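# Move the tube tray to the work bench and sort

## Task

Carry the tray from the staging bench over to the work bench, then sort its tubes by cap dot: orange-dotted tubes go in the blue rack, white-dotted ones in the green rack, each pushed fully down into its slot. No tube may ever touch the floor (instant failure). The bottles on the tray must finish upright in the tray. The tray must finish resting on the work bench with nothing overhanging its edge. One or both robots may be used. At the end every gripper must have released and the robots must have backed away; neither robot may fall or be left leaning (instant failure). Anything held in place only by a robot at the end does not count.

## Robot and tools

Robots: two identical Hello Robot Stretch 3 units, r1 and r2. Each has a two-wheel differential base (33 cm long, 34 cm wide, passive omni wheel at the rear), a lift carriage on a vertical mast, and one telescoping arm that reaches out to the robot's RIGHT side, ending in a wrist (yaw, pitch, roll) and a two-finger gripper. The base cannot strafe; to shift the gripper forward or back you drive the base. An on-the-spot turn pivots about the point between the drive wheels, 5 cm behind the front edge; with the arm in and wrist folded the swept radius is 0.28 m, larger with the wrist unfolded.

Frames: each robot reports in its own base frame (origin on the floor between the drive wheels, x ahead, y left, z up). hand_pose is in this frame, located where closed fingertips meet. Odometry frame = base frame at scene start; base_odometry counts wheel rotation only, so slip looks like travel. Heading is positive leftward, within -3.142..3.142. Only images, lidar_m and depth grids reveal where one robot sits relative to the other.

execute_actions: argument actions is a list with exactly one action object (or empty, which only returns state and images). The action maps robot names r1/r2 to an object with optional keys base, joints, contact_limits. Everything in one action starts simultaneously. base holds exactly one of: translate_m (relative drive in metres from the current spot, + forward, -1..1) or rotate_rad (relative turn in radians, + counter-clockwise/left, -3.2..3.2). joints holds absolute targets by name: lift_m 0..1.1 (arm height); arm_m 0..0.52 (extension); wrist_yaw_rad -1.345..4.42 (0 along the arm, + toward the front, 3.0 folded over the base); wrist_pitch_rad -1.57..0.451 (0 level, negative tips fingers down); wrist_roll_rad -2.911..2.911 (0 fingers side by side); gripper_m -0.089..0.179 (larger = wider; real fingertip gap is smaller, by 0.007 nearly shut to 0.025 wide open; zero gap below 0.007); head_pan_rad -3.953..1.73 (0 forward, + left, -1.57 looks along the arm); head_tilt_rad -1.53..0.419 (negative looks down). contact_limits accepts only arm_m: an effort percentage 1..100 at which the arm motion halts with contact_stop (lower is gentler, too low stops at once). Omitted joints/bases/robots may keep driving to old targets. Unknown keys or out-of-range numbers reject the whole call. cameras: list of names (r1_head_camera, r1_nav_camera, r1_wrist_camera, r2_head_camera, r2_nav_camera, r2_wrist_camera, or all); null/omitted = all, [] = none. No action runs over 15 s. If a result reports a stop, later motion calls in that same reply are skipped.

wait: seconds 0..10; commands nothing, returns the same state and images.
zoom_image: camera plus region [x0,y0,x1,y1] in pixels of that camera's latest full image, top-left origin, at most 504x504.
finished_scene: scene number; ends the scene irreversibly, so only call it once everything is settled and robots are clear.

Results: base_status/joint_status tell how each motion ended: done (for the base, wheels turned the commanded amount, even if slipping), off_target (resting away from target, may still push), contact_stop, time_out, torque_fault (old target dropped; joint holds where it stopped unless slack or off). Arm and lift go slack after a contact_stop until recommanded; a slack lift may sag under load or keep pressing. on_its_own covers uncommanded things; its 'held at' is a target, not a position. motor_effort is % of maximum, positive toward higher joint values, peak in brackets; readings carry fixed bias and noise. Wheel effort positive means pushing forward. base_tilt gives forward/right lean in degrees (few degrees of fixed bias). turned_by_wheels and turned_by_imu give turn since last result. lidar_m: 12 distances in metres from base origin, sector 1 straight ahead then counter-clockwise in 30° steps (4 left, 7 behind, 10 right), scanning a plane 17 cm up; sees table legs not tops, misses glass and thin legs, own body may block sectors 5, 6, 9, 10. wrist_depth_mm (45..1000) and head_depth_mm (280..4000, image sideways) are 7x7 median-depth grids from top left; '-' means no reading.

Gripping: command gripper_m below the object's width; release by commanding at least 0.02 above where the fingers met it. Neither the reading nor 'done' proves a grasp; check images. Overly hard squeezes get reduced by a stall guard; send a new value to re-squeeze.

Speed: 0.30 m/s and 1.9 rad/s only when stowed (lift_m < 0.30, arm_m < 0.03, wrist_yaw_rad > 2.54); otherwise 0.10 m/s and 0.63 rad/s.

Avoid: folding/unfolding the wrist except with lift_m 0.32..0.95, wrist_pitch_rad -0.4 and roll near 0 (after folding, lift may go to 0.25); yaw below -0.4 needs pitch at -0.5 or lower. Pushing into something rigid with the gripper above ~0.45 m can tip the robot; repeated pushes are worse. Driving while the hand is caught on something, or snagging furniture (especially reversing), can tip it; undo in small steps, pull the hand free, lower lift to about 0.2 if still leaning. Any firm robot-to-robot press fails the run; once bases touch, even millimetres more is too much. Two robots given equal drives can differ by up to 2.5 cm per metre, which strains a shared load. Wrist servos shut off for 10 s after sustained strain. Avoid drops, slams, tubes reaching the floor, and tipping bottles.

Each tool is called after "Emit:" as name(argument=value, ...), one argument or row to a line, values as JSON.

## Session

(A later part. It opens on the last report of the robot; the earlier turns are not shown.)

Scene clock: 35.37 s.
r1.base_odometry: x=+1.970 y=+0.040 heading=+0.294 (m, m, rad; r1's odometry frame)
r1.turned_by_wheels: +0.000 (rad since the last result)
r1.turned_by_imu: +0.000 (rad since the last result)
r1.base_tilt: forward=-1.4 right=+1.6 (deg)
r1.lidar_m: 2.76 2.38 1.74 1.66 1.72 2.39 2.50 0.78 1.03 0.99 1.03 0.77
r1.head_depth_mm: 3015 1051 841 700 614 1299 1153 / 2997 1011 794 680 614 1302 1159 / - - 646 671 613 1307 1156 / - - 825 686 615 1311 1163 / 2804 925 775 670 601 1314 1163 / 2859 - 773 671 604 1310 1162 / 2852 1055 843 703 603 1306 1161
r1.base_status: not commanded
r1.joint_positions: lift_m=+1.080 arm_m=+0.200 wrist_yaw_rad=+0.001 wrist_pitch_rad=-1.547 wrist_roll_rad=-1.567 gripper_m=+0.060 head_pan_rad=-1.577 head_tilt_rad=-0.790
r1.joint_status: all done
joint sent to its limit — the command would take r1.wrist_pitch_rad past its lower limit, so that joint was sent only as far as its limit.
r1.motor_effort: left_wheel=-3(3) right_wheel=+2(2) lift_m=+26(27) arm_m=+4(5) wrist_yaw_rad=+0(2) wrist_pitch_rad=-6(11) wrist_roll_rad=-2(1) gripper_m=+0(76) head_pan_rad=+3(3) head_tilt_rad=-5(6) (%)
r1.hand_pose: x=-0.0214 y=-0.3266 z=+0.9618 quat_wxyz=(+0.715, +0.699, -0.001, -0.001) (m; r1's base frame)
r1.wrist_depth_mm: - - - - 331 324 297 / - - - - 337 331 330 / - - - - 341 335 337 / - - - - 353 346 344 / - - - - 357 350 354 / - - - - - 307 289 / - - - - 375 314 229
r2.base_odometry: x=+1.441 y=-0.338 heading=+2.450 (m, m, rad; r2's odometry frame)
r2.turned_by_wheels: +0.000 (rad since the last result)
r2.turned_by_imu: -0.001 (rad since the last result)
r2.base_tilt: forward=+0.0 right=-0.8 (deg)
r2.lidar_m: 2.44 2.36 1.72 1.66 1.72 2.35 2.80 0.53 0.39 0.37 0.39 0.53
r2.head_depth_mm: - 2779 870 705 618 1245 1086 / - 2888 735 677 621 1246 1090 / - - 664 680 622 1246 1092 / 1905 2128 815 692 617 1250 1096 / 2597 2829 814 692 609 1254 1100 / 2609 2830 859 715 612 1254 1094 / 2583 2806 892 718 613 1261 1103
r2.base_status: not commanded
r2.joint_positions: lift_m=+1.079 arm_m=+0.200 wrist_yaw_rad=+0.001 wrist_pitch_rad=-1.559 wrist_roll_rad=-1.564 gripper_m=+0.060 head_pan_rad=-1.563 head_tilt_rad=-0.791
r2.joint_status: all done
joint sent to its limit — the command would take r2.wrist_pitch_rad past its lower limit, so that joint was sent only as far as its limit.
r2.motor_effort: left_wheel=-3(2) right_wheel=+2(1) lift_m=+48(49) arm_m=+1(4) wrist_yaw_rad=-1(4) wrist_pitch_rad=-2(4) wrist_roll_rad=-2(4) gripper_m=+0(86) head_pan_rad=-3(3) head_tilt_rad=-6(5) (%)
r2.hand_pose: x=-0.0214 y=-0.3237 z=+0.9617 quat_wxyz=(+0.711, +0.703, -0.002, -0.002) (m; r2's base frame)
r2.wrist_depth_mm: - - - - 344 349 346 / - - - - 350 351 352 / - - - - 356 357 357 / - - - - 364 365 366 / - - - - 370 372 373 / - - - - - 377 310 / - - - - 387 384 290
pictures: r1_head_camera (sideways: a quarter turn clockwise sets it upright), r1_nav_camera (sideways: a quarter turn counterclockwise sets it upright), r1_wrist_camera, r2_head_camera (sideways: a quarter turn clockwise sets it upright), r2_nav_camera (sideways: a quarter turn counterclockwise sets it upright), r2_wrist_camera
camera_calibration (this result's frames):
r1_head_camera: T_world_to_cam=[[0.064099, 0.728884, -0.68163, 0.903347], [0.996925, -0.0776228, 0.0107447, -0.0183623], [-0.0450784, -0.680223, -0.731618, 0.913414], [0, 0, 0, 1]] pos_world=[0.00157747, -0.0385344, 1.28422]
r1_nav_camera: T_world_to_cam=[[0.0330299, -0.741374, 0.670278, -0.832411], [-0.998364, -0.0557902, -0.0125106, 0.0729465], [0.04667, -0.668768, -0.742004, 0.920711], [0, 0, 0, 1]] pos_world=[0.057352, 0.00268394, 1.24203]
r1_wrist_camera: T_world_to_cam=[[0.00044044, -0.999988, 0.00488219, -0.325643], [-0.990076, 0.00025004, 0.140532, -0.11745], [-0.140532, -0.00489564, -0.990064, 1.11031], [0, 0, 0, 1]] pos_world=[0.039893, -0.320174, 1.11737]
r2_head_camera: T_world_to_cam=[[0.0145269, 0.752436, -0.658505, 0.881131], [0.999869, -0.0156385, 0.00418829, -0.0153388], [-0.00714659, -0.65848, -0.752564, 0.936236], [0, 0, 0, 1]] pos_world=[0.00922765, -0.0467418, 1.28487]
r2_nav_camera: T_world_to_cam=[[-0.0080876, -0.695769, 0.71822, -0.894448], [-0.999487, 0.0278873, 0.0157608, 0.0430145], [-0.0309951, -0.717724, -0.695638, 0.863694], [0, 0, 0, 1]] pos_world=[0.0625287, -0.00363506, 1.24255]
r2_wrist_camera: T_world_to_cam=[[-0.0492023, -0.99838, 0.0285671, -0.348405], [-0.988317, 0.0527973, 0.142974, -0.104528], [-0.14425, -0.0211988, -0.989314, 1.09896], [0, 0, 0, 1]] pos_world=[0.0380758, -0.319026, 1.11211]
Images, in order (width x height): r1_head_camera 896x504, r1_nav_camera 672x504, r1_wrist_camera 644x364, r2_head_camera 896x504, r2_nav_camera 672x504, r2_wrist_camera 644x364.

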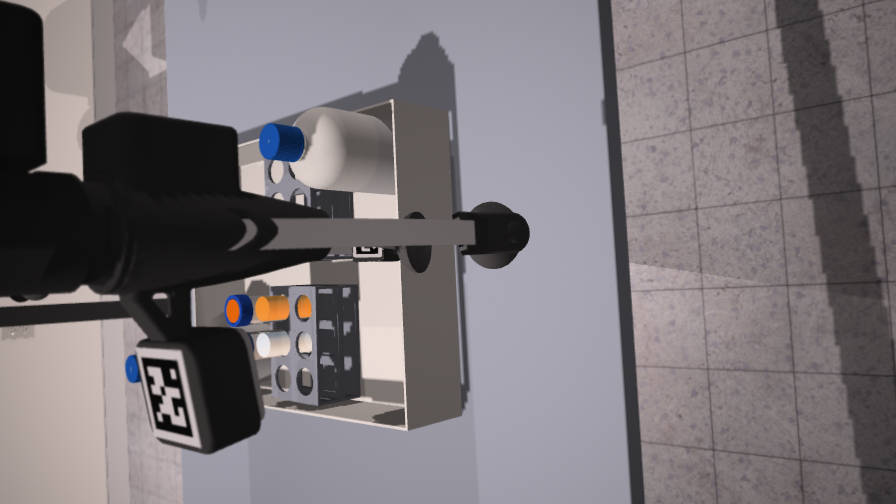

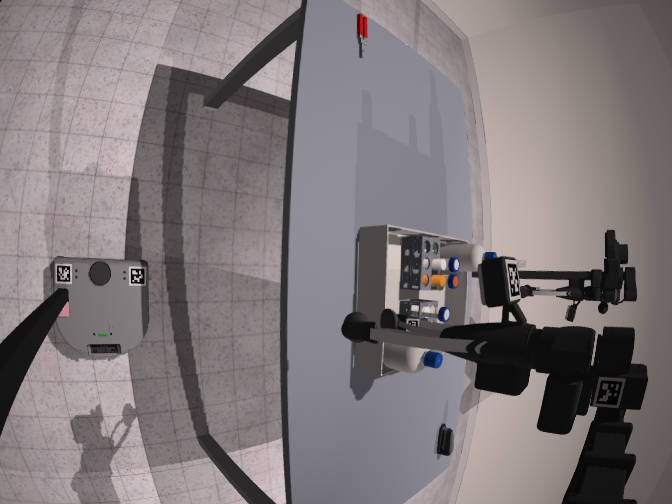

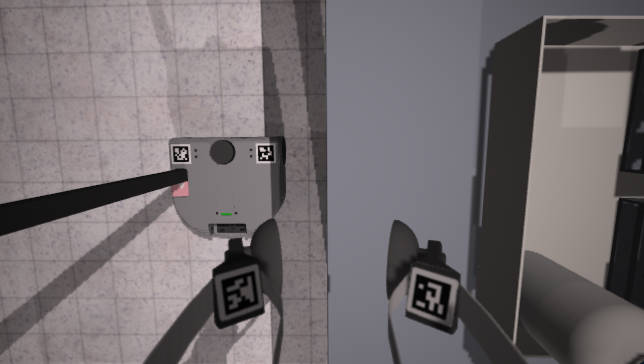

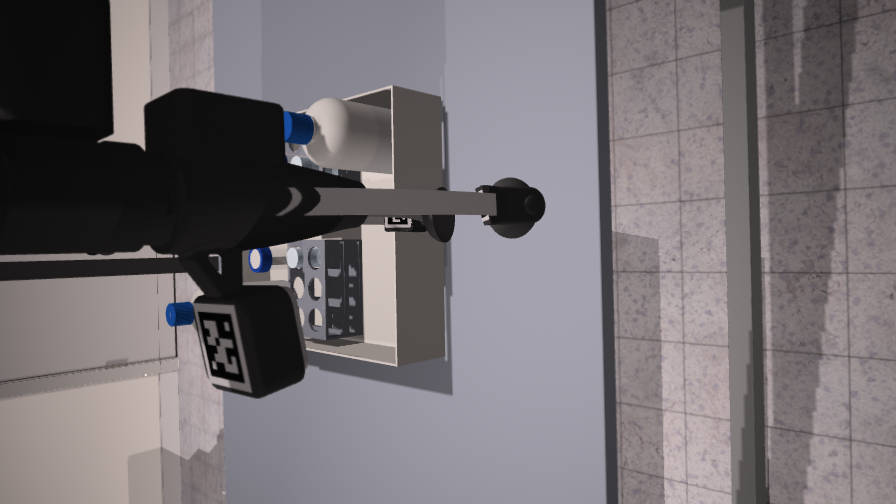

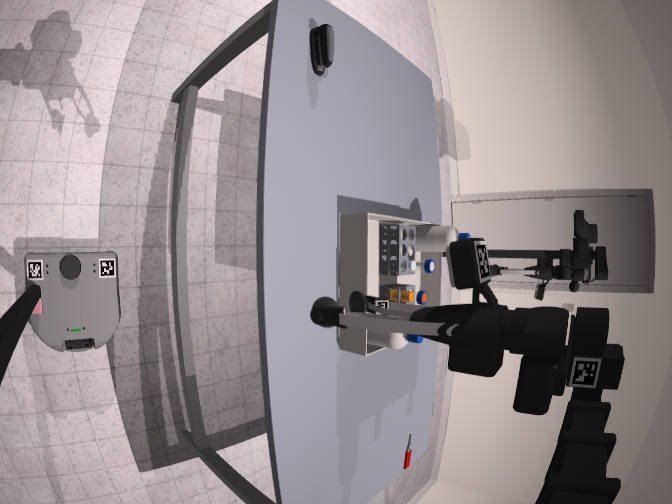

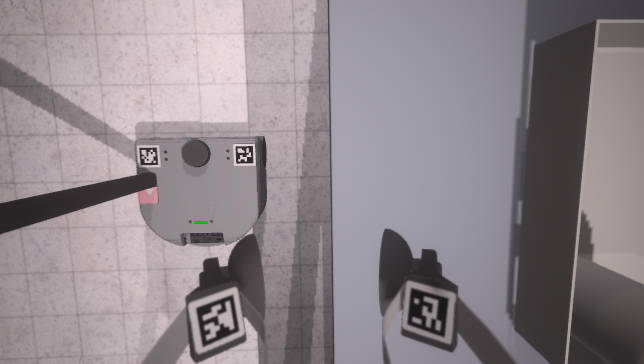

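Emit:
execute_actions(
  actions=[
    {"r1":{"base":{"translate_m":0.024},"joints":{"lift_m":1.01,"arm_m":0.37}},"r2":{"base":{"translate_m":0.016},"joints":{"lift_m":1.0,"arm_m":0.405}}},
  ],
  cameras=["r1_head_camera","r1_wrist_camera","r2_head_camera","r2_wrist_camera"],
)

Scene clock: 38.57 s.
r1.base_odometry: x=+1.993 y=+0.047 heading=+0.294 (m, m, rad; r1's odometry frame)
r1.turned_by_wheels: +0.000 (rad since the last result)
r1.turned_by_imu: +0.000 (rad since the last result)
r1.base_tilt: forward=-1.4 right=+1.6 (deg)
r1.lidar_m: 2.74 2.38 1.74 1.66 1.72 2.39 2.52 0.80 1.03 1.00 1.03 0.75
r1.head_depth_mm: 3066 1045 842 702 612 1306 1158 / 2990 1049 624 668 614 1308 1157 / 3029 942 783 674 614 1298 1159 / - - 781 670 613 1310 1164 / 2882 832 783 670 603 1308 1158 / 2845 1017 813 677 602 1309 1164 / 2833 1060 841 703 602 1306 1162
r1.base_status: done
r1.joint_positions: lift_m=+1.010 arm_m=+0.370 wrist_yaw_rad=+0.001 wrist_pitch_rad=-1.548 wrist_roll_rad=-1.567 gripper_m=+0.060 head_pan_rad=-1.577 head_tilt_rad=-0.790
r1.joint_status: all done
r1.motor_effort: left_wheel=-3(6) right_wheel=+2(7) lift_m=+20(23) arm_m=+4(2) wrist_yaw_rad=+0(0) wrist_pitch_rad=-5(6) wrist_roll_rad=-1(2) gripper_m=+0(1) head_pan_rad=+4(5) head_tilt_rad=-6(6) (%)
r1.hand_pose: x=-0.0214 y=-0.4963 z=+0.8922 quat_wxyz=(+0.715, +0.699, -0.001, -0.001) (m; r1's base frame)
r1.wrist_depth_mm: - 272 266 266 246 245 217 / - 277 273 268 268 264 209 / - 282 279 277 272 269 212 / - 287 286 282 279 274 217 / - 297 292 291 285 283 247 / - - 299 296 - 275 227 / - - 307 302 252 268 223
r2.base_odometry: x=+1.429 y=-0.327 heading=+2.449 (m, m, rad; r2's odometry frame)
r2.turned_by_wheels: +0.000 (rad since the last result)
r2.turned_by_imu: -0.001 (rad since the last result)
r2.base_tilt: forward=+0.1 right=-0.7 (deg)
r2.lidar_m: 2.43 2.36 1.73 1.65 1.72 2.35 2.82 0.53 0.39 0.37 0.39 0.53
r2.head_depth_mm: - 2698 873 705 618 1236 1091 / 2731 2810 656 678 621 1238 1087 / - 2679 783 679 622 1243 1093 / 2592 2665 814 687 610 1249 1096 / 2594 2786 842 694 611 1253 1101 / 2608 2825 892 715 610 1252 1098 / 2616 2803 894 717 614 1267 1102
r2.base_status: done
r2.joint_positions: lift_m=+1.001 arm_m=+0.405 wrist_yaw_rad=+0.001 wrist_pitch_rad=-1.560 wrist_roll_rad=-1.564 gripper_m=+0.060 head_pan_rad=-1.563 head_tilt_rad=-0.791
r2.joint_status: all done
r2.motor_effort: left_wheel=-3(4) right_wheel=+2(4) lift_m=+20(46) arm_m=+1(1) wrist_yaw_rad=-1(2) wrist_pitch_rad=-3(2) wrist_roll_rad=-2(2) gripper_m=+1(0) head_pan_rad=-4(5) head_tilt_rad=-5(6) (%)
r2.hand_pose: x=-0.0214 y=-0.5285 z=+0.8828 quat_wxyz=(+0.711, +0.703, -0.002, -0.002) (m; r2's base frame)
r2.wrist_depth_mm: 972 260 262 263 222 222 209 / - 264 266 268 268 270 242 / - 270 272 273 275 274 245 / - 276 277 280 279 279 223 / - 281 282 284 285 285 256 / - 287 - 289 - 291 239 / - 293 296 294 248 292 228
pictures: r1_head_camera (sideways: a quarter turn clockwise sets it upright), r1_wrist_camera, r2_head_camera (sideways: a quarter turn clockwise sets it upright), r2_wrist_camera
camera_calibration (this result's frames):
r1_head_camera: T_world_to_cam=[[0.0640957, 0.728884, -0.68163, 0.903347], [0.996925, -0.0776182, 0.0107447, -0.0183623], [-0.0450753, -0.680223, -0.731618, 0.913414], [0, 0, 0, 1]] pos_world=[0.00157765, -0.0385344, 1.28422]
r1_wrist_camera: T_world_to_cam=[[0.000487988, -0.999992, 0.0039062, -0.494181], [-0.990075, 0.0000658225, 0.140538, -0.107719], [-0.140537, -0.00393601, -0.990068, 1.04105], [0, 0, 0, 1]] pos_world=[0.039896, -0.490072, 1.04777]
r2_head_camera: T_world_to_cam=[[0.014527, 0.752436, -0.658505, 0.881131], [0.999869, -0.0156386, 0.00418829, -0.0153388], [-0.00714667, -0.65848, -0.752564, 0.936236], [0, 0, 0, 1]] pos_world=[0.00922764, -0.0467418, 1.28487]
r2_wrist_camera: T_world_to_cam=[[-0.0491364, -0.998412, 0.0275587, -0.54969], [-0.98832, 0.0525878, 0.143031, -0.0825926], [-0.144253, -0.0202088, -0.989334, 1.01709], [0, 0, 0, 1]] pos_world=[0.0380802, -0.523919, 1.0332]
Images, in order (width x height): r1_head_camera 896x504, r1_wrist_camera 644x364, r2_head_camera 896x504, r2_wrist_camera 644x364.

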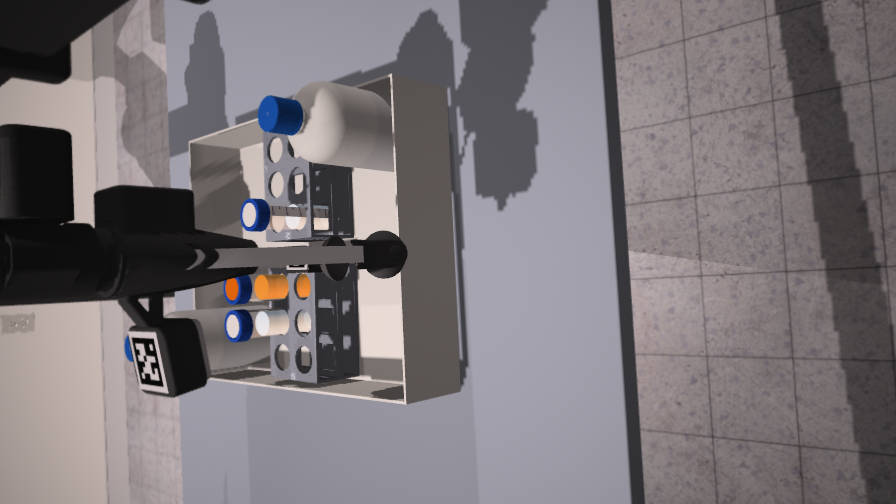

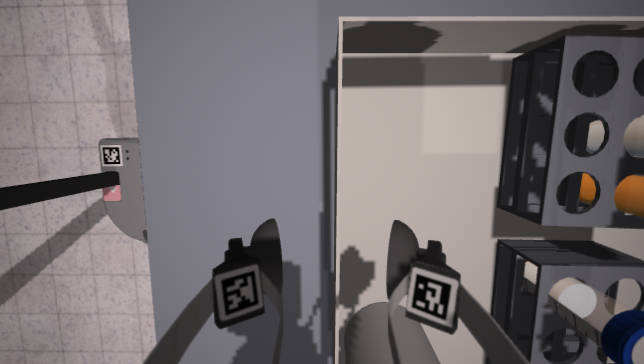

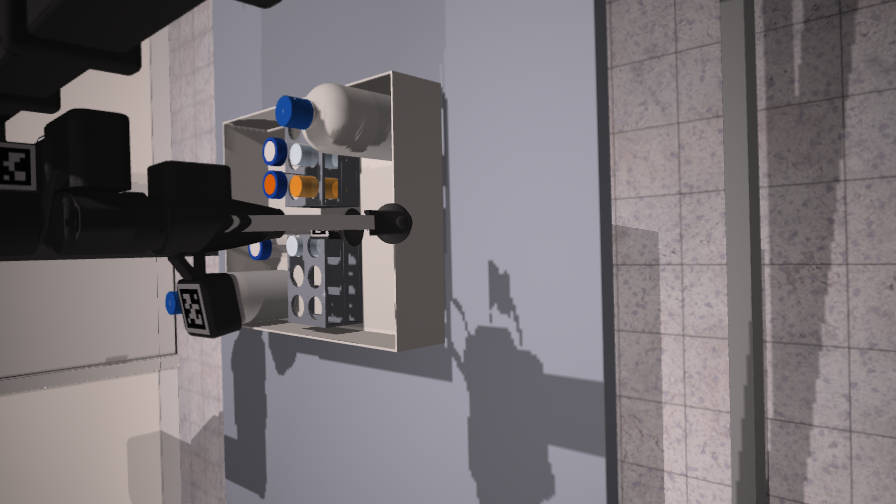

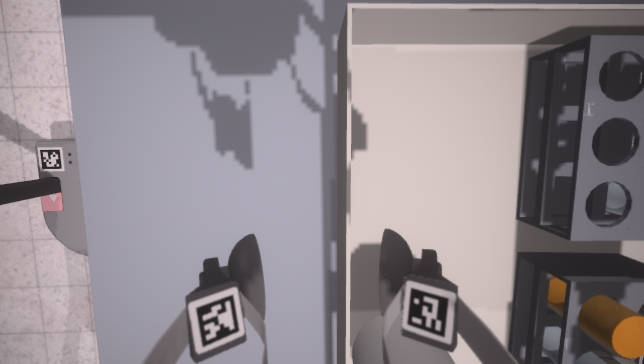

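Emit:
execute_actions(
  actions=[
    {"r1":{"joints":{"lift_m":0.93,"arm_m":0.372}},"r2":{"joints":{"lift_m":0.92,"arm_m":0.42}}},
  ],
  cameras=["r1_wrist_camera","r2_wrist_camera"],
)

Emit:
execute_actions(
  actions=[
    {"r1":{"joints":{"gripper_m":-0.05}},"r2":{"joints":{"gripper_m":-0.05}}},
  ],
  cameras=[],
)

Emit:
execute_actions(
  actions=[
    {"r1":{"joints":{"lift_m":0.95}},"r2":{"joints":{"lift_m":0.94}}},
  ],
  cameras=["r1_head_camera","r1_wrist_camera","r2_head_camera","r2_wrist_camera"],
)

Scene clock: 40.57 s.
r1.base_odometry: x=+1.993 y=+0.047 heading=+0.294 (m, m, rad; r1's odometry frame)
r1.turned_by_wheels: +0.000 (rad since the last result)
r1.turned_by_imu: +0.000 (rad since the last result)
r1.base_tilt: forward=-1.3 right=+1.7 (deg)
r1.lidar_m: 2.74 2.38 1.74 1.66 1.72 2.38 2.51 0.80 1.03 1.00 1.04 0.74
r1.head_depth_mm: 2885 - - 684 613 1309 1160 / - 1011 623 669 612 1308 1158 / - 940 783 674 613 1308 1161 / - - 774 669 613 1302 1155 / 2855 818 783 670 602 1310 1160 / 2856 1053 805 678 603 1309 1160 / 2825 1057 844 704 603 1312 1161
r1.base_status: not commanded
r1.joint_positions: lift_m=+0.930 arm_m=+0.372 wrist_yaw_rad=+0.001 wrist_pitch_rad=-1.548 wrist_roll_rad=-1.567 gripper_m=+0.060 head_pan_rad=-1.577 head_tilt_rad=-0.790
r1.joint_status: all done
r1.motor_effort: left_wheel=-3(3) right_wheel=+2(2) lift_m=+20(20) arm_m=+5(3) wrist_yaw_rad=+0(0) wrist_pitch_rad=-5(5) wrist_roll_rad=-1(2) gripper_m=+1(1) head_pan_rad=+3(4) head_tilt_rad=-6(5) (%)
r1.hand_pose: x=-0.0214 y=-0.4983 z=+0.8122 quat_wxyz=(+0.715, +0.699, -0.001, -0.001) (m; r1's base frame)
r1.wrist_depth_mm: 562 192 192 190 187 186 179 / 564 197 196 193 191 190 184 / 978 201 201 198 195 193 187 / 960 205 204 202 199 199 192 / - 211 208 206 204 202 192 / - 216 215 212 - 207 203 / - 221 219 217 214 212 180
r2.base_odometry: x=+1.429 y=-0.327 heading=+2.449 (m, m, rad; r2's odometry frame)
r2.turned_by_wheels: +0.000 (rad since the last result)
r2.turned_by_imu: -0.001 (rad since the last result)
r2.base_tilt: forward=+0.0 right=-0.6 (deg)
r2.lidar_m: 2.43 2.36 1.72 1.66 1.72 2.34 2.82 0.53 0.39 0.37 0.39 0.53
r2.head_depth_mm: 2601 2871 - 675 618 1238 1088 / 2548 1034 651 679 620 1247 1092 / 2459 - 792 680 622 1244 1093 / 739 2762 813 685 609 1244 1097 / 2602 2703 815 692 611 1256 1098 / 2606 2778 884 712 613 1255 1095 / 2603 2839 890 716 613 1257 1101
r2.base_status: not commanded
r2.joint_positions: lift_m=+0.921 arm_m=+0.420 wrist_yaw_rad=+0.001 wrist_pitch_rad=-1.560 wrist_roll_rad=-1.564 gripper_m=+0.060 head_pan_rad=-1.563 head_tilt_rad=-0.791
r2.joint_status: all done
r2.motor_effort: left_wheel=-2(2) right_wheel=+2(2) lift_m=+20(20) arm_m=+2(1) wrist_yaw_rad=-1(1) wrist_pitch_rad=-2(2) wrist_roll_rad=-2(2) gripper_m=+0(0) head_pan_rad=-4(4) head_tilt_rad=-5(5) (%)
r2.hand_pose: x=-0.0214 y=-0.5434 z=+0.8028 quat_wxyz=(+0.711, +0.704, -0.002, -0.002) (m; r2's base frame)
r2.wrist_depth_mm: 183 183 185 184 185 187 187 / 186 187 188 189 189 190 188 / 189 191 192 192 193 195 192 / 194 195 196 196 197 198 194 / 197 198 199 199 200 202 197 / 201 203 - 204 - 205 208 / 205 206 209 210 210 211 206
pictures: r1_wrist_camera, r2_wrist_camera
camera_calibration (this result's frames):
r1_wrist_camera: T_world_to_cam=[[0.000488299, -0.999992, 0.00384921, -0.495809], [-0.990075, 0.0000575071, 0.140538, -0.0964809], [-0.140537, -0.00387964, -0.990068, 0.961865], [0, 0, 0, 1]] pos_world=[0.039896, -0.492068, 0.967779]
r2_wrist_camera: T_world_to_cam=[[-0.0491369, -0.998417, 0.0273688, -0.562261], [-0.98832, 0.0525611, 0.143041, -0.0703871], [-0.144253, -0.0200205, -0.989338, 0.937746], [0, 0, 0, 1]] pos_world=[0.0380802, -0.538897, 0.953204]
Images, in order (width x height): r1_wrist_camera 644x364, r2_wrist_camera 644x364.

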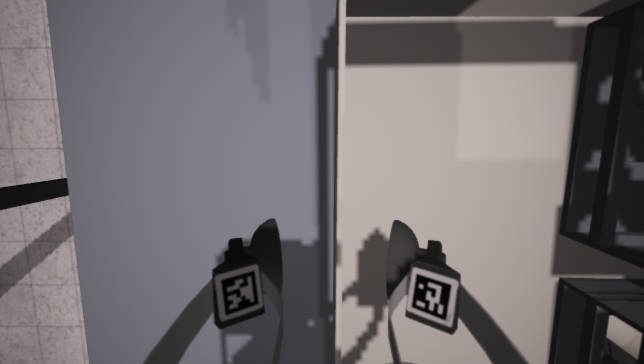

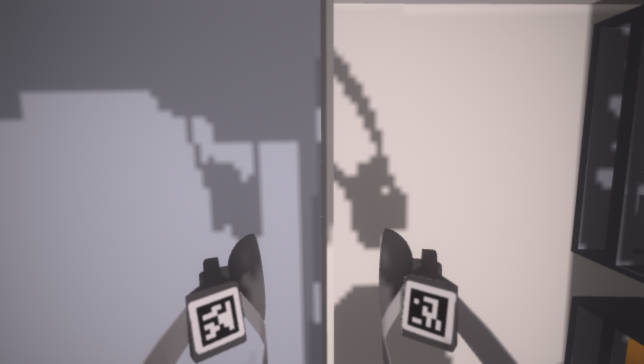

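Scene clock: 42.17 s.
r1.base_odometry: x=+1.993 y=+0.047 heading=+0.294 (m, m, rad; r1's odometry frame)
r1.turned_by_wheels: +0.000 (rad since the last result)
r1.turned_by_imu: +0.000 (rad since the last result)
r1.base_tilt: forward=-1.5 right=+1.7 (deg)
r1.lidar_m: 2.75 2.38 1.74 1.66 1.73 2.39 2.52 0.80 1.04 1.00 1.04 0.75
r1.head_depth_mm: 2915 - - 684 613 1310 1155 / - 1013 625 668 613 1301 1160 / - 939 777 668 613 1308 1154 / - - 783 671 613 1310 1161 / 2835 821 780 671 603 1312 1161 / 2842 1051 801 676 602 1307 1160 / 2826 1055 841 703 602 1304 1157
r1.base_status: not commanded
r1.joint_positions: lift_m=+0.930 arm_m=+0.372 wrist_yaw_rad=+0.000 wrist_pitch_rad=-1.542 wrist_roll_rad=-1.567 gripper_m=-0.049 head_pan_rad=-1.577 head_tilt_rad=-0.790
r1.joint_status: all done
r1.motor_effort: left_wheel=-3(3) right_wheel=+2(2) lift_m=+24(24) arm_m=+4(4) wrist_yaw_rad=+0(0) wrist_pitch_rad=-9(9) wrist_roll_rad=-1(1) gripper_m=-17(94) head_pan_rad=+4(3) head_tilt_rad=-6(6) (%)
r1.hand_pose: x=-0.0214 y=-0.5000 z=+0.8118 quat_wxyz=(+0.717, +0.697, -0.001, -0.001) (m; r1's base frame)
r1.wrist_depth_mm: 194 191 190 188 185 185 179 / 571 194 194 192 188 188 182 / 580 199 199 197 193 191 186 / 958 203 203 200 196 196 189 / - 209 208 205 200 200 191 / - 213 213 - 204 204 200 / - 219 218 215 210 210 177
r2.base_odometry: x=+1.429 y=-0.327 heading=+2.449 (m, m, rad; r2's odometry frame)
r2.turned_by_wheels: +0.000 (rad since the last result)
r2.turned_by_imu: +0.000 (rad since the last result)
r2.base_tilt: forward=+0.1 right=-0.7 (deg)
r2.lidar_m: 2.43 2.35 1.72 1.66 1.72 2.34 2.82 0.53 0.39 0.37 0.39 0.53
r2.head_depth_mm: 2650 2895 - 675 616 1241 1086 / 2544 1033 648 678 620 1252 1088 / 2475 - 789 677 622 1250 1093 / 740 2704 798 675 608 1247 1096 / 2637 2754 810 691 610 1255 1096 / 2612 2837 888 715 612 1254 1102 / 2610 2830 895 717 614 1257 1096
r2.base_status: not commanded
r2.joint_positions: lift_m=+0.920 arm_m=+0.420 wrist_yaw_rad=-0.001 wrist_pitch_rad=-1.551 wrist_roll_rad=-1.564 gripper_m=-0.049 head_pan_rad=-1.563 head_tilt_rad=-0.791
r2.joint_status: all done
r2.motor_effort: left_wheel=-2(3) right_wheel=+2(2) lift_m=+27(27) arm_m=+1(2) wrist_yaw_rad=+1(2) wrist_pitch_rad=-5(5) wrist_roll_rad=-2(2) gripper_m=-26(100) head_pan_rad=-4(2) head_tilt_rad=-5(5) (%)
r2.hand_pose: x=-0.0214 y=-0.5457 z=+0.8023 quat_wxyz=(+0.714, +0.700, -0.002, -0.003) (m; r2's base frame)
r2.wrist_depth_mm: 181 182 184 182 181 184 183 / 184 185 187 186 185 188 186 / 187 189 191 189 189 191 188 / 191 193 195 193 194 195 191 / 196 197 199 196 197 199 195 / 199 201 203 - 202 204 204 / 203 205 206 206 207 209 203
pictures: none
No camera images: the call's "cameras" was empty. Leave "cameras" out to get every camera's image.

Scene clock: 43.10 s.
r1.base_odometry: x=+1.993 y=+0.047 heading=+0.294 (m, m, rad; r1's odometry frame)
r1.turned_by_wheels: +0.000 (rad since the last result)
r1.turned_by_imu: +0.000 (rad since the last result)
r1.base_tilt: forward=-1.4 right=+1.6 (deg)
r1.lidar_m: 2.75 2.38 1.75 1.66 1.72 2.39 2.51 0.80 1.03 1.00 1.04 0.74
r1.head_depth_mm: 2858 - 842 700 614 1302 1155 / - 994 612 668 614 1306 1156 / - 903 757 669 615 1303 1161 / - - 758 670 615 1308 1163 / 2816 801 757 662 601 1304 1161 / 2876 1033 777 670 601 1308 1156 / 2826 1055 841 703 602 1303 1157
r1.base_status: not commanded
r1.joint_positions: lift_m=+0.950 arm_m=+0.372 wrist_yaw_rad=+0.000 wrist_pitch_rad=-1.542 wrist_roll_rad=-1.567 gripper_m=-0.049 head_pan_rad=-1.577 head_tilt_rad=-0.790
r1.joint_status: all done
r1.motor_effort: left_wheel=-3(3) right_wheel=+2(3) lift_m=+31(32) arm_m=+4(4) wrist_yaw_rad=+0(1) wrist_pitch_rad=-9(9) wrist_roll_rad=-2(2) gripper_m=-18(18) head_pan_rad=+3(3) head_tilt_rad=-7(6) (%)
r1.hand_pose: x=-0.0214 y=-0.5000 z=+0.8314 quat_wxyz=(+0.717, +0.697, -0.001, -0.001) (m; r1's base frame)
r1.wrist_depth_mm: 921 209 208 207 186 184 178 / 947 214 213 210 189 187 183 / 986 219 219 215 193 191 186 / - 224 224 220 197 196 190 / - 230 228 225 201 200 193 / - 234 233 - 205 204 201 / - 243 240 238 211 209 178
r2.base_odometry: x=+1.429 y=-0.327 heading=+2.449 (m, m, rad; r2's odometry frame)
r2.turned_by_wheels: +0.000 (rad since the last result)
r2.turned_by_imu: +0.000 (rad since the last result)
r2.base_tilt: forward=+0.1 right=-0.8 (deg)
r2.lidar_m: 2.43 2.35 1.72 1.66 1.72 2.35 2.82 0.53 0.39 0.37 0.39 0.53
r2.head_depth_mm: 2562 - - 683 619 1244 1088 / 2536 1030 638 680 619 1239 1094 / 780 - 772 677 624 1254 1092 / 1869 2750 805 676 610 1244 1092 / 2591 1071 788 676 609 1249 1100 / 2605 2808 885 715 612 1260 1099 / 2599 2774 892 717 615 1263 1103
r2.base_status: not commanded
r2.joint_positions: lift_m=+0.939 arm_m=+0.420 wrist_yaw_rad=-0.001 wrist_pitch_rad=-1.551 wrist_roll_rad=-1.564 gripper_m=-0.046 head_pan_rad=-1.563 head_tilt_rad=-0.791
r2.joint_status: all done
r2.motor_effort: left_wheel=-2(3) right_wheel=+2(2) lift_m=+55(59) arm_m=+1(0) wrist_yaw_rad=+0(1) wrist_pitch_rad=-5(4) wrist_roll_rad=-2(2) gripper_m=-24(26) head_pan_rad=-3(3) head_tilt_rad=-5(5) (%)
r2.hand_pose: x=-0.0213 y=-0.5457 z=+0.8213 quat_wxyz=(+0.714, +0.700, -0.002, -0.003) (m; r2's base frame)
r2.wrist_depth_mm: 198 201 202 182 182 184 183 / 203 203 206 185 186 187 185 / 206 208 210 189 189 191 188 / 210 211 214 193 193 195 192 / 215 215 218 196 197 199 194 / 219 220 222 - 202 204 204 / 223 225 227 207 206 208 202
pictures: r1_head_camera (sideways: a quarter turn clockwise sets it upright), r1_wrist_camera, r2_head_camera (sideways: a quarter turn clockwise sets it upright), r2_wrist_camera
camera_calibration (this result's frames):
r1_head_camera: T_world_to_cam=[[0.0640957, 0.728884, -0.68163, 0.903347], [0.996925, -0.0776182, 0.0107447, -0.0183623], [-0.0450753, -0.680223, -0.731618, 0.913414], [0, 0, 0, 1]] pos_world=[0.00157765, -0.0385344, 1.28422]
r1_wrist_camera: T_world_to_cam=[[0.000483162, -0.999949, 0.0101011, -0.502714], [-0.990076, 0.000941202, 0.140531, -0.0987364], [-0.140534, -0.0100688, -0.990025, 0.977774], [0, 0, 0, 1]] pos_world=[0.0398965, -0.49275, 0.986974]
r2_head_camera: T_world_to_cam=[[0.014527, 0.752436, -0.658505, 0.881131], [0.999869, -0.0156386, 0.0041883, -0.0153388], [-0.00714667, -0.65848, -0.752564, 0.936236], [0, 0, 0, 1]] pos_world=[0.00922764, -0.0467418, 1.28487]
r2_wrist_camera: T_world_to_cam=[[-0.0510132, -0.99805, 0.0359619, -0.571929], [-0.988219, 0.0556478, 0.142572, -0.0708044], [-0.144296, -0.0282652, -0.989131, 0.951336], [0, 0, 0, 1]] pos_world=[0.0381274, -0.539985, 0.971658]
Images, in order (width x height): r1_head_camera 896x504, r1_wrist_camera 644x364, r2_head_camera 896x504, r2_wrist_camera 644x364.

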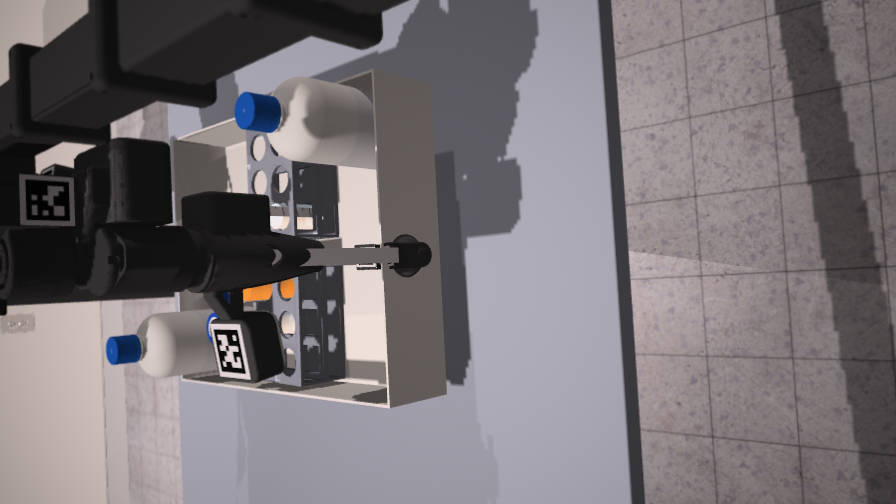

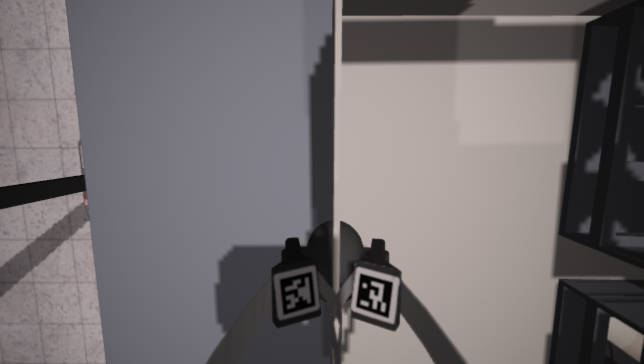

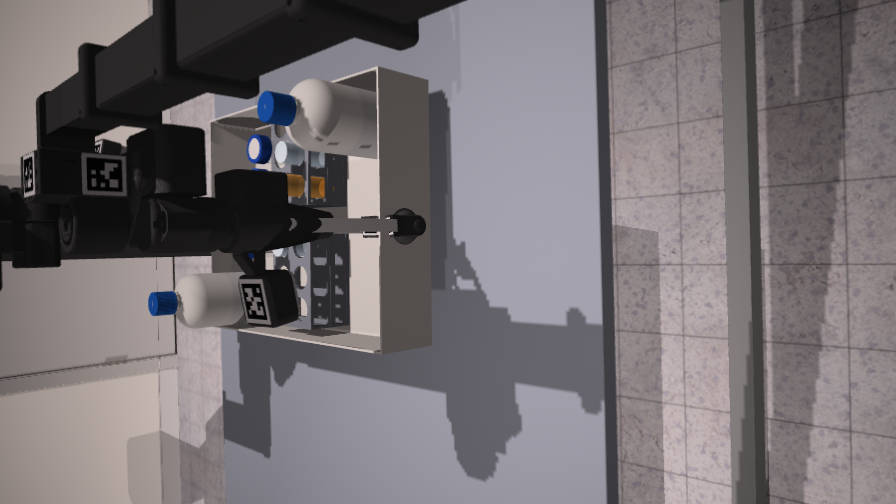

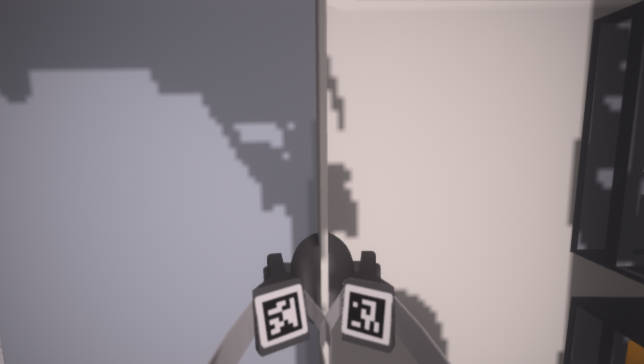

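Emit:
execute_actions(
  actions=[
    {"r1":{"base":{"translate_m":-0.5},"joints":{"lift_m":1.06}},"r2":{"base":{"translate_m":0.5},"joints":{"lift_m":1.05}}},
  ],
  cameras=["r1_wrist_camera","r2_wrist_camera"],
)

Scene clock: 49.77 s.
r1.base_odometry: x=+1.514 y=-0.098 heading=+0.294 (m, m, rad; r1's odometry frame)
r1.turned_by_wheels: +0.000 (rad since the last result)
r1.turned_by_imu: +0.003 (rad since the last result)
r1.base_tilt: forward=-1.4 right=+1.8 (deg)
r1.lidar_m: 3.23 2.37 1.73 1.65 1.75 2.39 2.03 2.23 0.41 0.99 1.04 1.21
r1.head_depth_mm: 2960 2614 842 700 613 1239 1156 / 2820 519 578 700 613 1263 1138 / 2793 678 586 702 614 1306 1157 / - 678 632 702 614 1303 1158 / 800 691 577 702 603 1311 1157 / 2776 720 574 702 602 1306 1160 / 2833 1051 842 701 603 1310 1161
r1.base_status: done
r1.joint_positions: lift_m=+1.060 arm_m=+0.372 wrist_yaw_rad=+0.001 wrist_pitch_rad=-1.545 wrist_roll_rad=-1.568 gripper_m=-0.049 head_pan_rad=-1.577 head_tilt_rad=-0.790
r1.joint_status: all done
r1.motor_effort: left_wheel=-3(7) right_wheel=+2(4) lift_m=+31(31) arm_m=+4(4) wrist_yaw_rad=+0(0) wrist_pitch_rad=-7(9) wrist_roll_rad=-1(2) gripper_m=-17(18) head_pan_rad=+3(4) head_tilt_rad=-6(6) (%)
r1.hand_pose: x=-0.0214 y=-0.4992 z=+0.9415 quat_wxyz=(+0.716, +0.698, -0.001, -0.001) (m; r1's base frame)
r1.wrist_depth_mm: - - 314 311 185 184 177 / - - 321 317 188 187 181 / - - 326 324 192 191 185 / - - 335 330 197 195 189 / - - 340 269 201 199 189 / - - 350 - 206 205 199 / - - 360 355 210 209 178
r2.base_odometry: x=+1.044 y=-0.008 heading=+2.449 (m, m, rad; r2's odometry frame)
r2.turned_by_wheels: +0.000 (rad since the last result)
r2.turned_by_imu: -0.006 (rad since the last result)
r2.base_tilt: forward=+0.0 right=-0.6 (deg)
r2.lidar_m: 1.94 2.37 1.72 1.66 1.72 2.35 3.30 0.53 0.39 0.37 0.39 2.16
r2.head_depth_mm: 2598 2755 838 703 618 1246 1092 / 2634 548 589 707 621 1252 1094 / - 695 703 710 609 1245 1100 / 2584 710 705 711 610 1243 1096 / 2500 751 615 711 611 1186 1097 / 2601 2830 992 715 612 1210 1100 / 2586 2817 2154 1740 1396 1258 1100
r2.base_status: done
r2.joint_positions: lift_m=+1.049 arm_m=+0.420 wrist_yaw_rad=-0.001 wrist_pitch_rad=-1.557 wrist_roll_rad=-1.564 gripper_m=-0.043 head_pan_rad=-1.563 head_tilt_rad=-0.791
r2.joint_status: all done
r2.on_its_own: gripper_m is held at -0.044, not at your -0.050, by its stall guard, which is not easing now
r2.motor_effort: left_wheel=-2(2) right_wheel=+2(7) lift_m=+55(58) arm_m=+1(1) wrist_yaw_rad=+1(1) wrist_pitch_rad=-2(5) wrist_roll_rad=-2(2) gripper_m=-22(22) head_pan_rad=-4(4) head_tilt_rad=-5(5) (%)
r2.hand_pose: x=-0.0213 y=-0.5443 z=+0.9314 quat_wxyz=(+0.712, +0.702, -0.002, -0.003) (m; r2's base frame)
r2.wrist_depth_mm: - 304 310 183 182 183 181 / - 312 314 185 184 187 185 / - 317 312 189 189 190 188 / - 323 319 193 193 194 190 / - 329 332 196 196 198 194 / - 336 339 - 201 202 202 / - 345 347 206 206 207 201
pictures: r1_wrist_camera, r2_wrist_camera
camera_calibration (this result's frames):
r1_wrist_camera: T_world_to_cam=[[0.00120657, -0.999975, 0.00697676, -0.500079], [-0.990073, -0.000213999, 0.140553, -0.114799], [-0.140548, -0.00707709, -0.990049, 1.08824], [0, 0, 0, 1]] pos_world=[0.0398942, -0.492389, 1.09704]
r2_wrist_camera: T_world_to_cam=[[-0.0509925, -0.998236, 0.0304105, -0.569395], [-0.98822, 0.0548335, 0.142876, -0.0873074], [-0.144292, -0.0227666, -0.989273, 1.06341], [0, 0, 0, 1]] pos_world=[0.0381275, -0.539393, 1.08179]
Images, in order (width x height): r1_wrist_camera 644x364, r2_wrist_camera 644x364.

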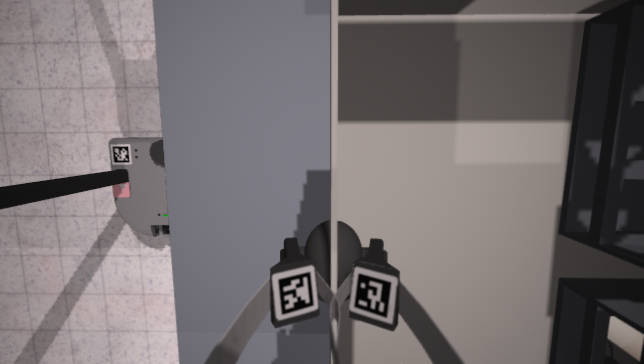

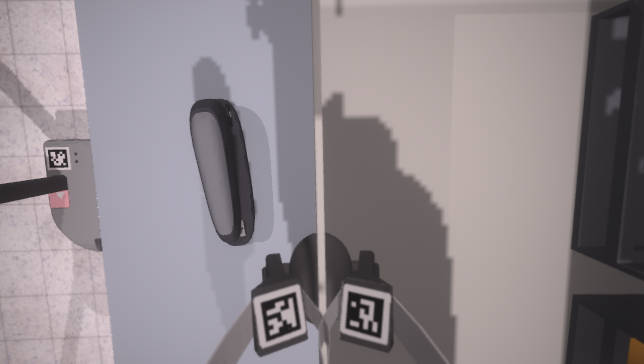

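Emit:
execute_actions(
  actions=[
    {"r1":{"base":{"rotate_rad":-0.005}},"r2":{"base":{"rotate_rad":0.013}}},
  ],
  cameras=[],
)

Emit:
execute_actions(
  actions=[
    {"r1":{"base":{"translate_m":-0.9}},"r2":{"base":{"translate_m":0.9}}},
  ],
  cameras=["r1_wrist_camera","r2_wrist_camera"],
)

Scene clock: 51.57 s.
r1.base_odometry: x=+1.514 y=-0.098 heading=+0.289 (m, m, rad; r1's odometry frame)
r1.turned_by_wheels: -0.005 (rad since the last result)
r1.turned_by_imu: -0.005 (rad since the last result)
r1.base_tilt: forward=-1.4 right=+1.7 (deg)
r1.lidar_m: 3.23 2.39 1.72 1.65 1.74 2.38 2.03 2.23 0.41 0.99 1.03 1.21
r1.head_depth_mm: 2962 2547 840 699 612 1258 1161 / 2809 520 578 701 614 1242 1139 / 2821 680 585 701 615 1304 1157 / - 684 631 703 614 1303 1158 / 803 691 577 701 601 1304 1160 / 2744 721 575 701 602 1307 1156 / 2844 1051 844 702 602 1307 1160
r1.base_status: done
r1.joint_positions: lift_m=+1.060 arm_m=+0.372 wrist_yaw_rad=+0.001 wrist_pitch_rad=-1.545 wrist_roll_rad=-1.569 gripper_m=-0.049 head_pan_rad=-1.577 head_tilt_rad=-0.790
r1.joint_status: not commanded
r1.motor_effort: left_wheel=-3(6) right_wheel=+3(4) lift_m=+31(31) arm_m=+4(4) wrist_yaw_rad=+0(0) wrist_pitch_rad=-6(7) wrist_roll_rad=-1(1) gripper_m=-17(17) head_pan_rad=+3(3) head_tilt_rad=-7(7) (%)
r1.hand_pose: x=-0.0214 y=-0.4991 z=+0.9415 quat_wxyz=(+0.716, +0.698, +0.000, -0.001) (m; r1's base frame)
r1.wrist_depth_mm: - - 312 308 184 184 178 / - - 318 316 188 187 182 / - - 328 322 192 191 185 / - - 334 330 196 195 190 / - - 343 337 202 199 192 / - - 351 - 204 203 200 / - - 359 356 210 209 177
r2.base_odometry: x=+1.044 y=-0.008 heading=+2.462 (m, m, rad; r2's odometry frame)
r2.turned_by_wheels: +0.013 (rad since the last result)
r2.turned_by_imu: +0.012 (rad since the last result)
r2.base_tilt: forward=+0.0 right=-0.7 (deg)
r2.lidar_m: 1.95 2.34 1.72 1.66 1.72 2.37 3.29 0.53 0.39 0.37 0.39 2.16
r2.head_depth_mm: 2641 2756 816 701 618 1228 1091 / 2637 545 588 704 620 1246 1093 / - 685 703 707 606 1247 1091 / 2548 711 712 710 611 1247 1097 / 2495 753 649 713 611 1045 1098 / 2602 2820 1963 715 612 1231 1100 / 2585 2835 2176 1751 1431 1255 1099
r2.base_status: done
r2.joint_positions: lift_m=+1.049 arm_m=+0.420 wrist_yaw_rad=-0.002 wrist_pitch_rad=-1.557 wrist_roll_rad=-1.564 gripper_m=-0.043 head_pan_rad=-1.563 head_tilt_rad=-0.791
r2.joint_status: not commanded
r2.on_its_own: gripper_m is held at -0.044, not at your -0.050, by its stall guard, which is not easing now
r2.motor_effort: left_wheel=-3(7) right_wheel=+3(7) lift_m=+55(55) arm_m=+1(1) wrist_yaw_rad=+3(3) wrist_pitch_rad=-2(4) wrist_roll_rad=-2(2) gripper_m=-21(23) head_pan_rad=-4(4) head_tilt_rad=-5(4) (%)
r2.hand_pose: x=-0.0213 y=-0.5442 z=+0.9314 quat_wxyz=(+0.712, +0.702, -0.003, -0.004) (m; r2's base frame)
r2.wrist_depth_mm: - 306 308 182 181 183 182 / - 310 313 186 185 187 184 / - 317 316 189 188 190 188 / - 323 318 194 193 195 191 / - 331 331 197 197 198 193 / - 339 338 - 201 203 204 / - 346 345 207 207 207 201
pictures: none
No camera images: the call's "cameras" was empty. Leave "cameras" out to get every camera's image.

Scene clock: 62.03 s.
r1.base_odometry: x=+0.651 y=-0.354 heading=+0.289 (m, m, rad; r1's odometry frame)
r1.turned_by_wheels: +0.000 (rad since the last result)
r1.turned_by_imu: +0.006 (rad since the last result)
r1.base_tilt: forward=-1.5 right=+1.6 (deg)
r1.lidar_m: 2.08 2.34 1.75 1.68 1.75 2.39 2.55 1.15 3.20 1.38 1.17 0.72
r1.head_depth_mm: 2962 2624 2044 1745 1489 1301 1161 / 2892 522 579 1738 1486 1307 1158 / 2770 679 586 1743 1495 1307 1156 / - 673 634 1698 1502 1305 1162 / 800 689 576 1712 1498 1308 1163 / 2737 722 584 1747 1497 1312 1160 / 2833 2634 2100 1746 1495 1302 1159
r1.base_status: done
r1.joint_positions: lift_m=+1.060 arm_m=+0.372 wrist_yaw_rad=+0.001 wrist_pitch_rad=-1.545 wrist_roll_rad=-1.570 gripper_m=-0.049 head_pan_rad=-1.577 head_tilt_rad=-0.790
r1.joint_status: not commanded
r1.motor_effort: left_wheel=-2(7) right_wheel=+2(3) lift_m=+31(31) arm_m=+4(4) wrist_yaw_rad=+0(1) wrist_pitch_rad=-7(7) wrist_roll_rad=+0(1) gripper_m=-17(17) head_pan_rad=+4(4) head_tilt_rad=-6(6) (%)
r1.hand_pose: x=-0.0214 y=-0.4991 z=+0.9415 quat_wxyz=(+0.716, +0.698, +0.000, +0.000) (m; r1's base frame)
r1.wrist_depth_mm: - - - - 184 183 178 / - - - - 188 187 182 / - - - - 192 192 185 / - - - - 196 196 189 / - - - - 200 200 190 / - - - - 205 204 200 / - - - - 210 210 178
r2.base_odometry: x=+0.344 y=+0.557 heading=+2.462 (m, m, rad; r2's odometry frame)
r2.turned_by_wheels: +0.000 (rad since the last result)
r2.turned_by_imu: -0.010 (rad since the last result)
r2.base_tilt: forward=+0.2 right=-0.6 (deg)
r2.lidar_m: 1.44 2.36 1.72 1.66 1.72 2.35 1.47 0.80 1.23 1.37 1.45 1.09
r2.head_depth_mm: 2610 2778 2041 1710 1436 1243 1091 / 2640 547 591 1728 1444 1245 1090 / - 691 703 1686 1447 1240 1092 / 2615 704 703 1654 1462 1253 1094 / 2525 753 617 1702 1451 1249 1093 / 2611 2777 2109 1744 1465 1255 1103 / 2603 2818 2173 1740 1459 1260 1094
r2.base_status: done
r2.joint_positions: lift_m=+1.049 arm_m=+0.420 wrist_yaw_rad=-0.002 wrist_pitch_rad=-1.555 wrist_roll_rad=-1.564 gripper_m=-0.043 head_pan_rad=-1.563 head_tilt_rad=-0.791
r2.joint_status: not commanded
r2.on_its_own: gripper_m is held at -0.044, not at your -0.050, by its stall guard, which is not easing now
r2.motor_effort: left_wheel=-2(3) right_wheel=+1(8) lift_m=+55(55) arm_m=+1(1) wrist_yaw_rad=+3(3) wrist_pitch_rad=-4(3) wrist_roll_rad=-2(2) gripper_m=-22(23) head_pan_rad=-4(4) head_tilt_rad=-5(6) (%)
r2.hand_pose: x=-0.0213 y=-0.5447 z=+0.9313 quat_wxyz=(+0.712, +0.702, -0.003, -0.004) (m; r2's base frame)
r2.wrist_depth_mm: - - - 182 182 183 181 / - - - 185 185 187 184 / - - - 189 189 190 188 / - - - 193 193 195 190 / - - - 197 197 199 195 / - - - - 201 203 203 / - - - 206 206 207 203
pictures: r1_wrist_camera, r2_wrist_camera
camera_calibration (this result's frames):
r1_wrist_camera: T_world_to_cam=[[0.00300342, -0.999973, 0.00674877, -0.499766], [-0.990065, -0.00202478, 0.140597, -0.115744], [-0.140579, -0.00710399, -0.990044, 1.08823], [0, 0, 0, 1]] pos_world=[0.0398892, -0.492256, 1.09704]
r2_wrist_camera: T_world_to_cam=[[-0.0526944, -0.998091, 0.0322241, -0.571504], [-0.988125, 0.056778, 0.142778, -0.0860899], [-0.144335, -0.0243179, -0.98923, 1.06248], [0, 0, 0, 1]] pos_world=[0.0381702, -0.539687, 1.08175]
Images, in order (width x height): r1_wrist_camera 644x364, r2_wrist_camera 644x364.

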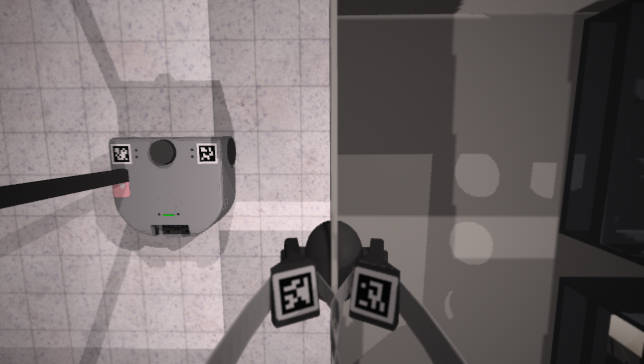

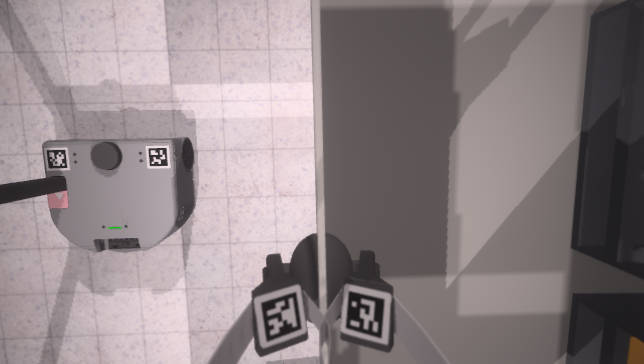

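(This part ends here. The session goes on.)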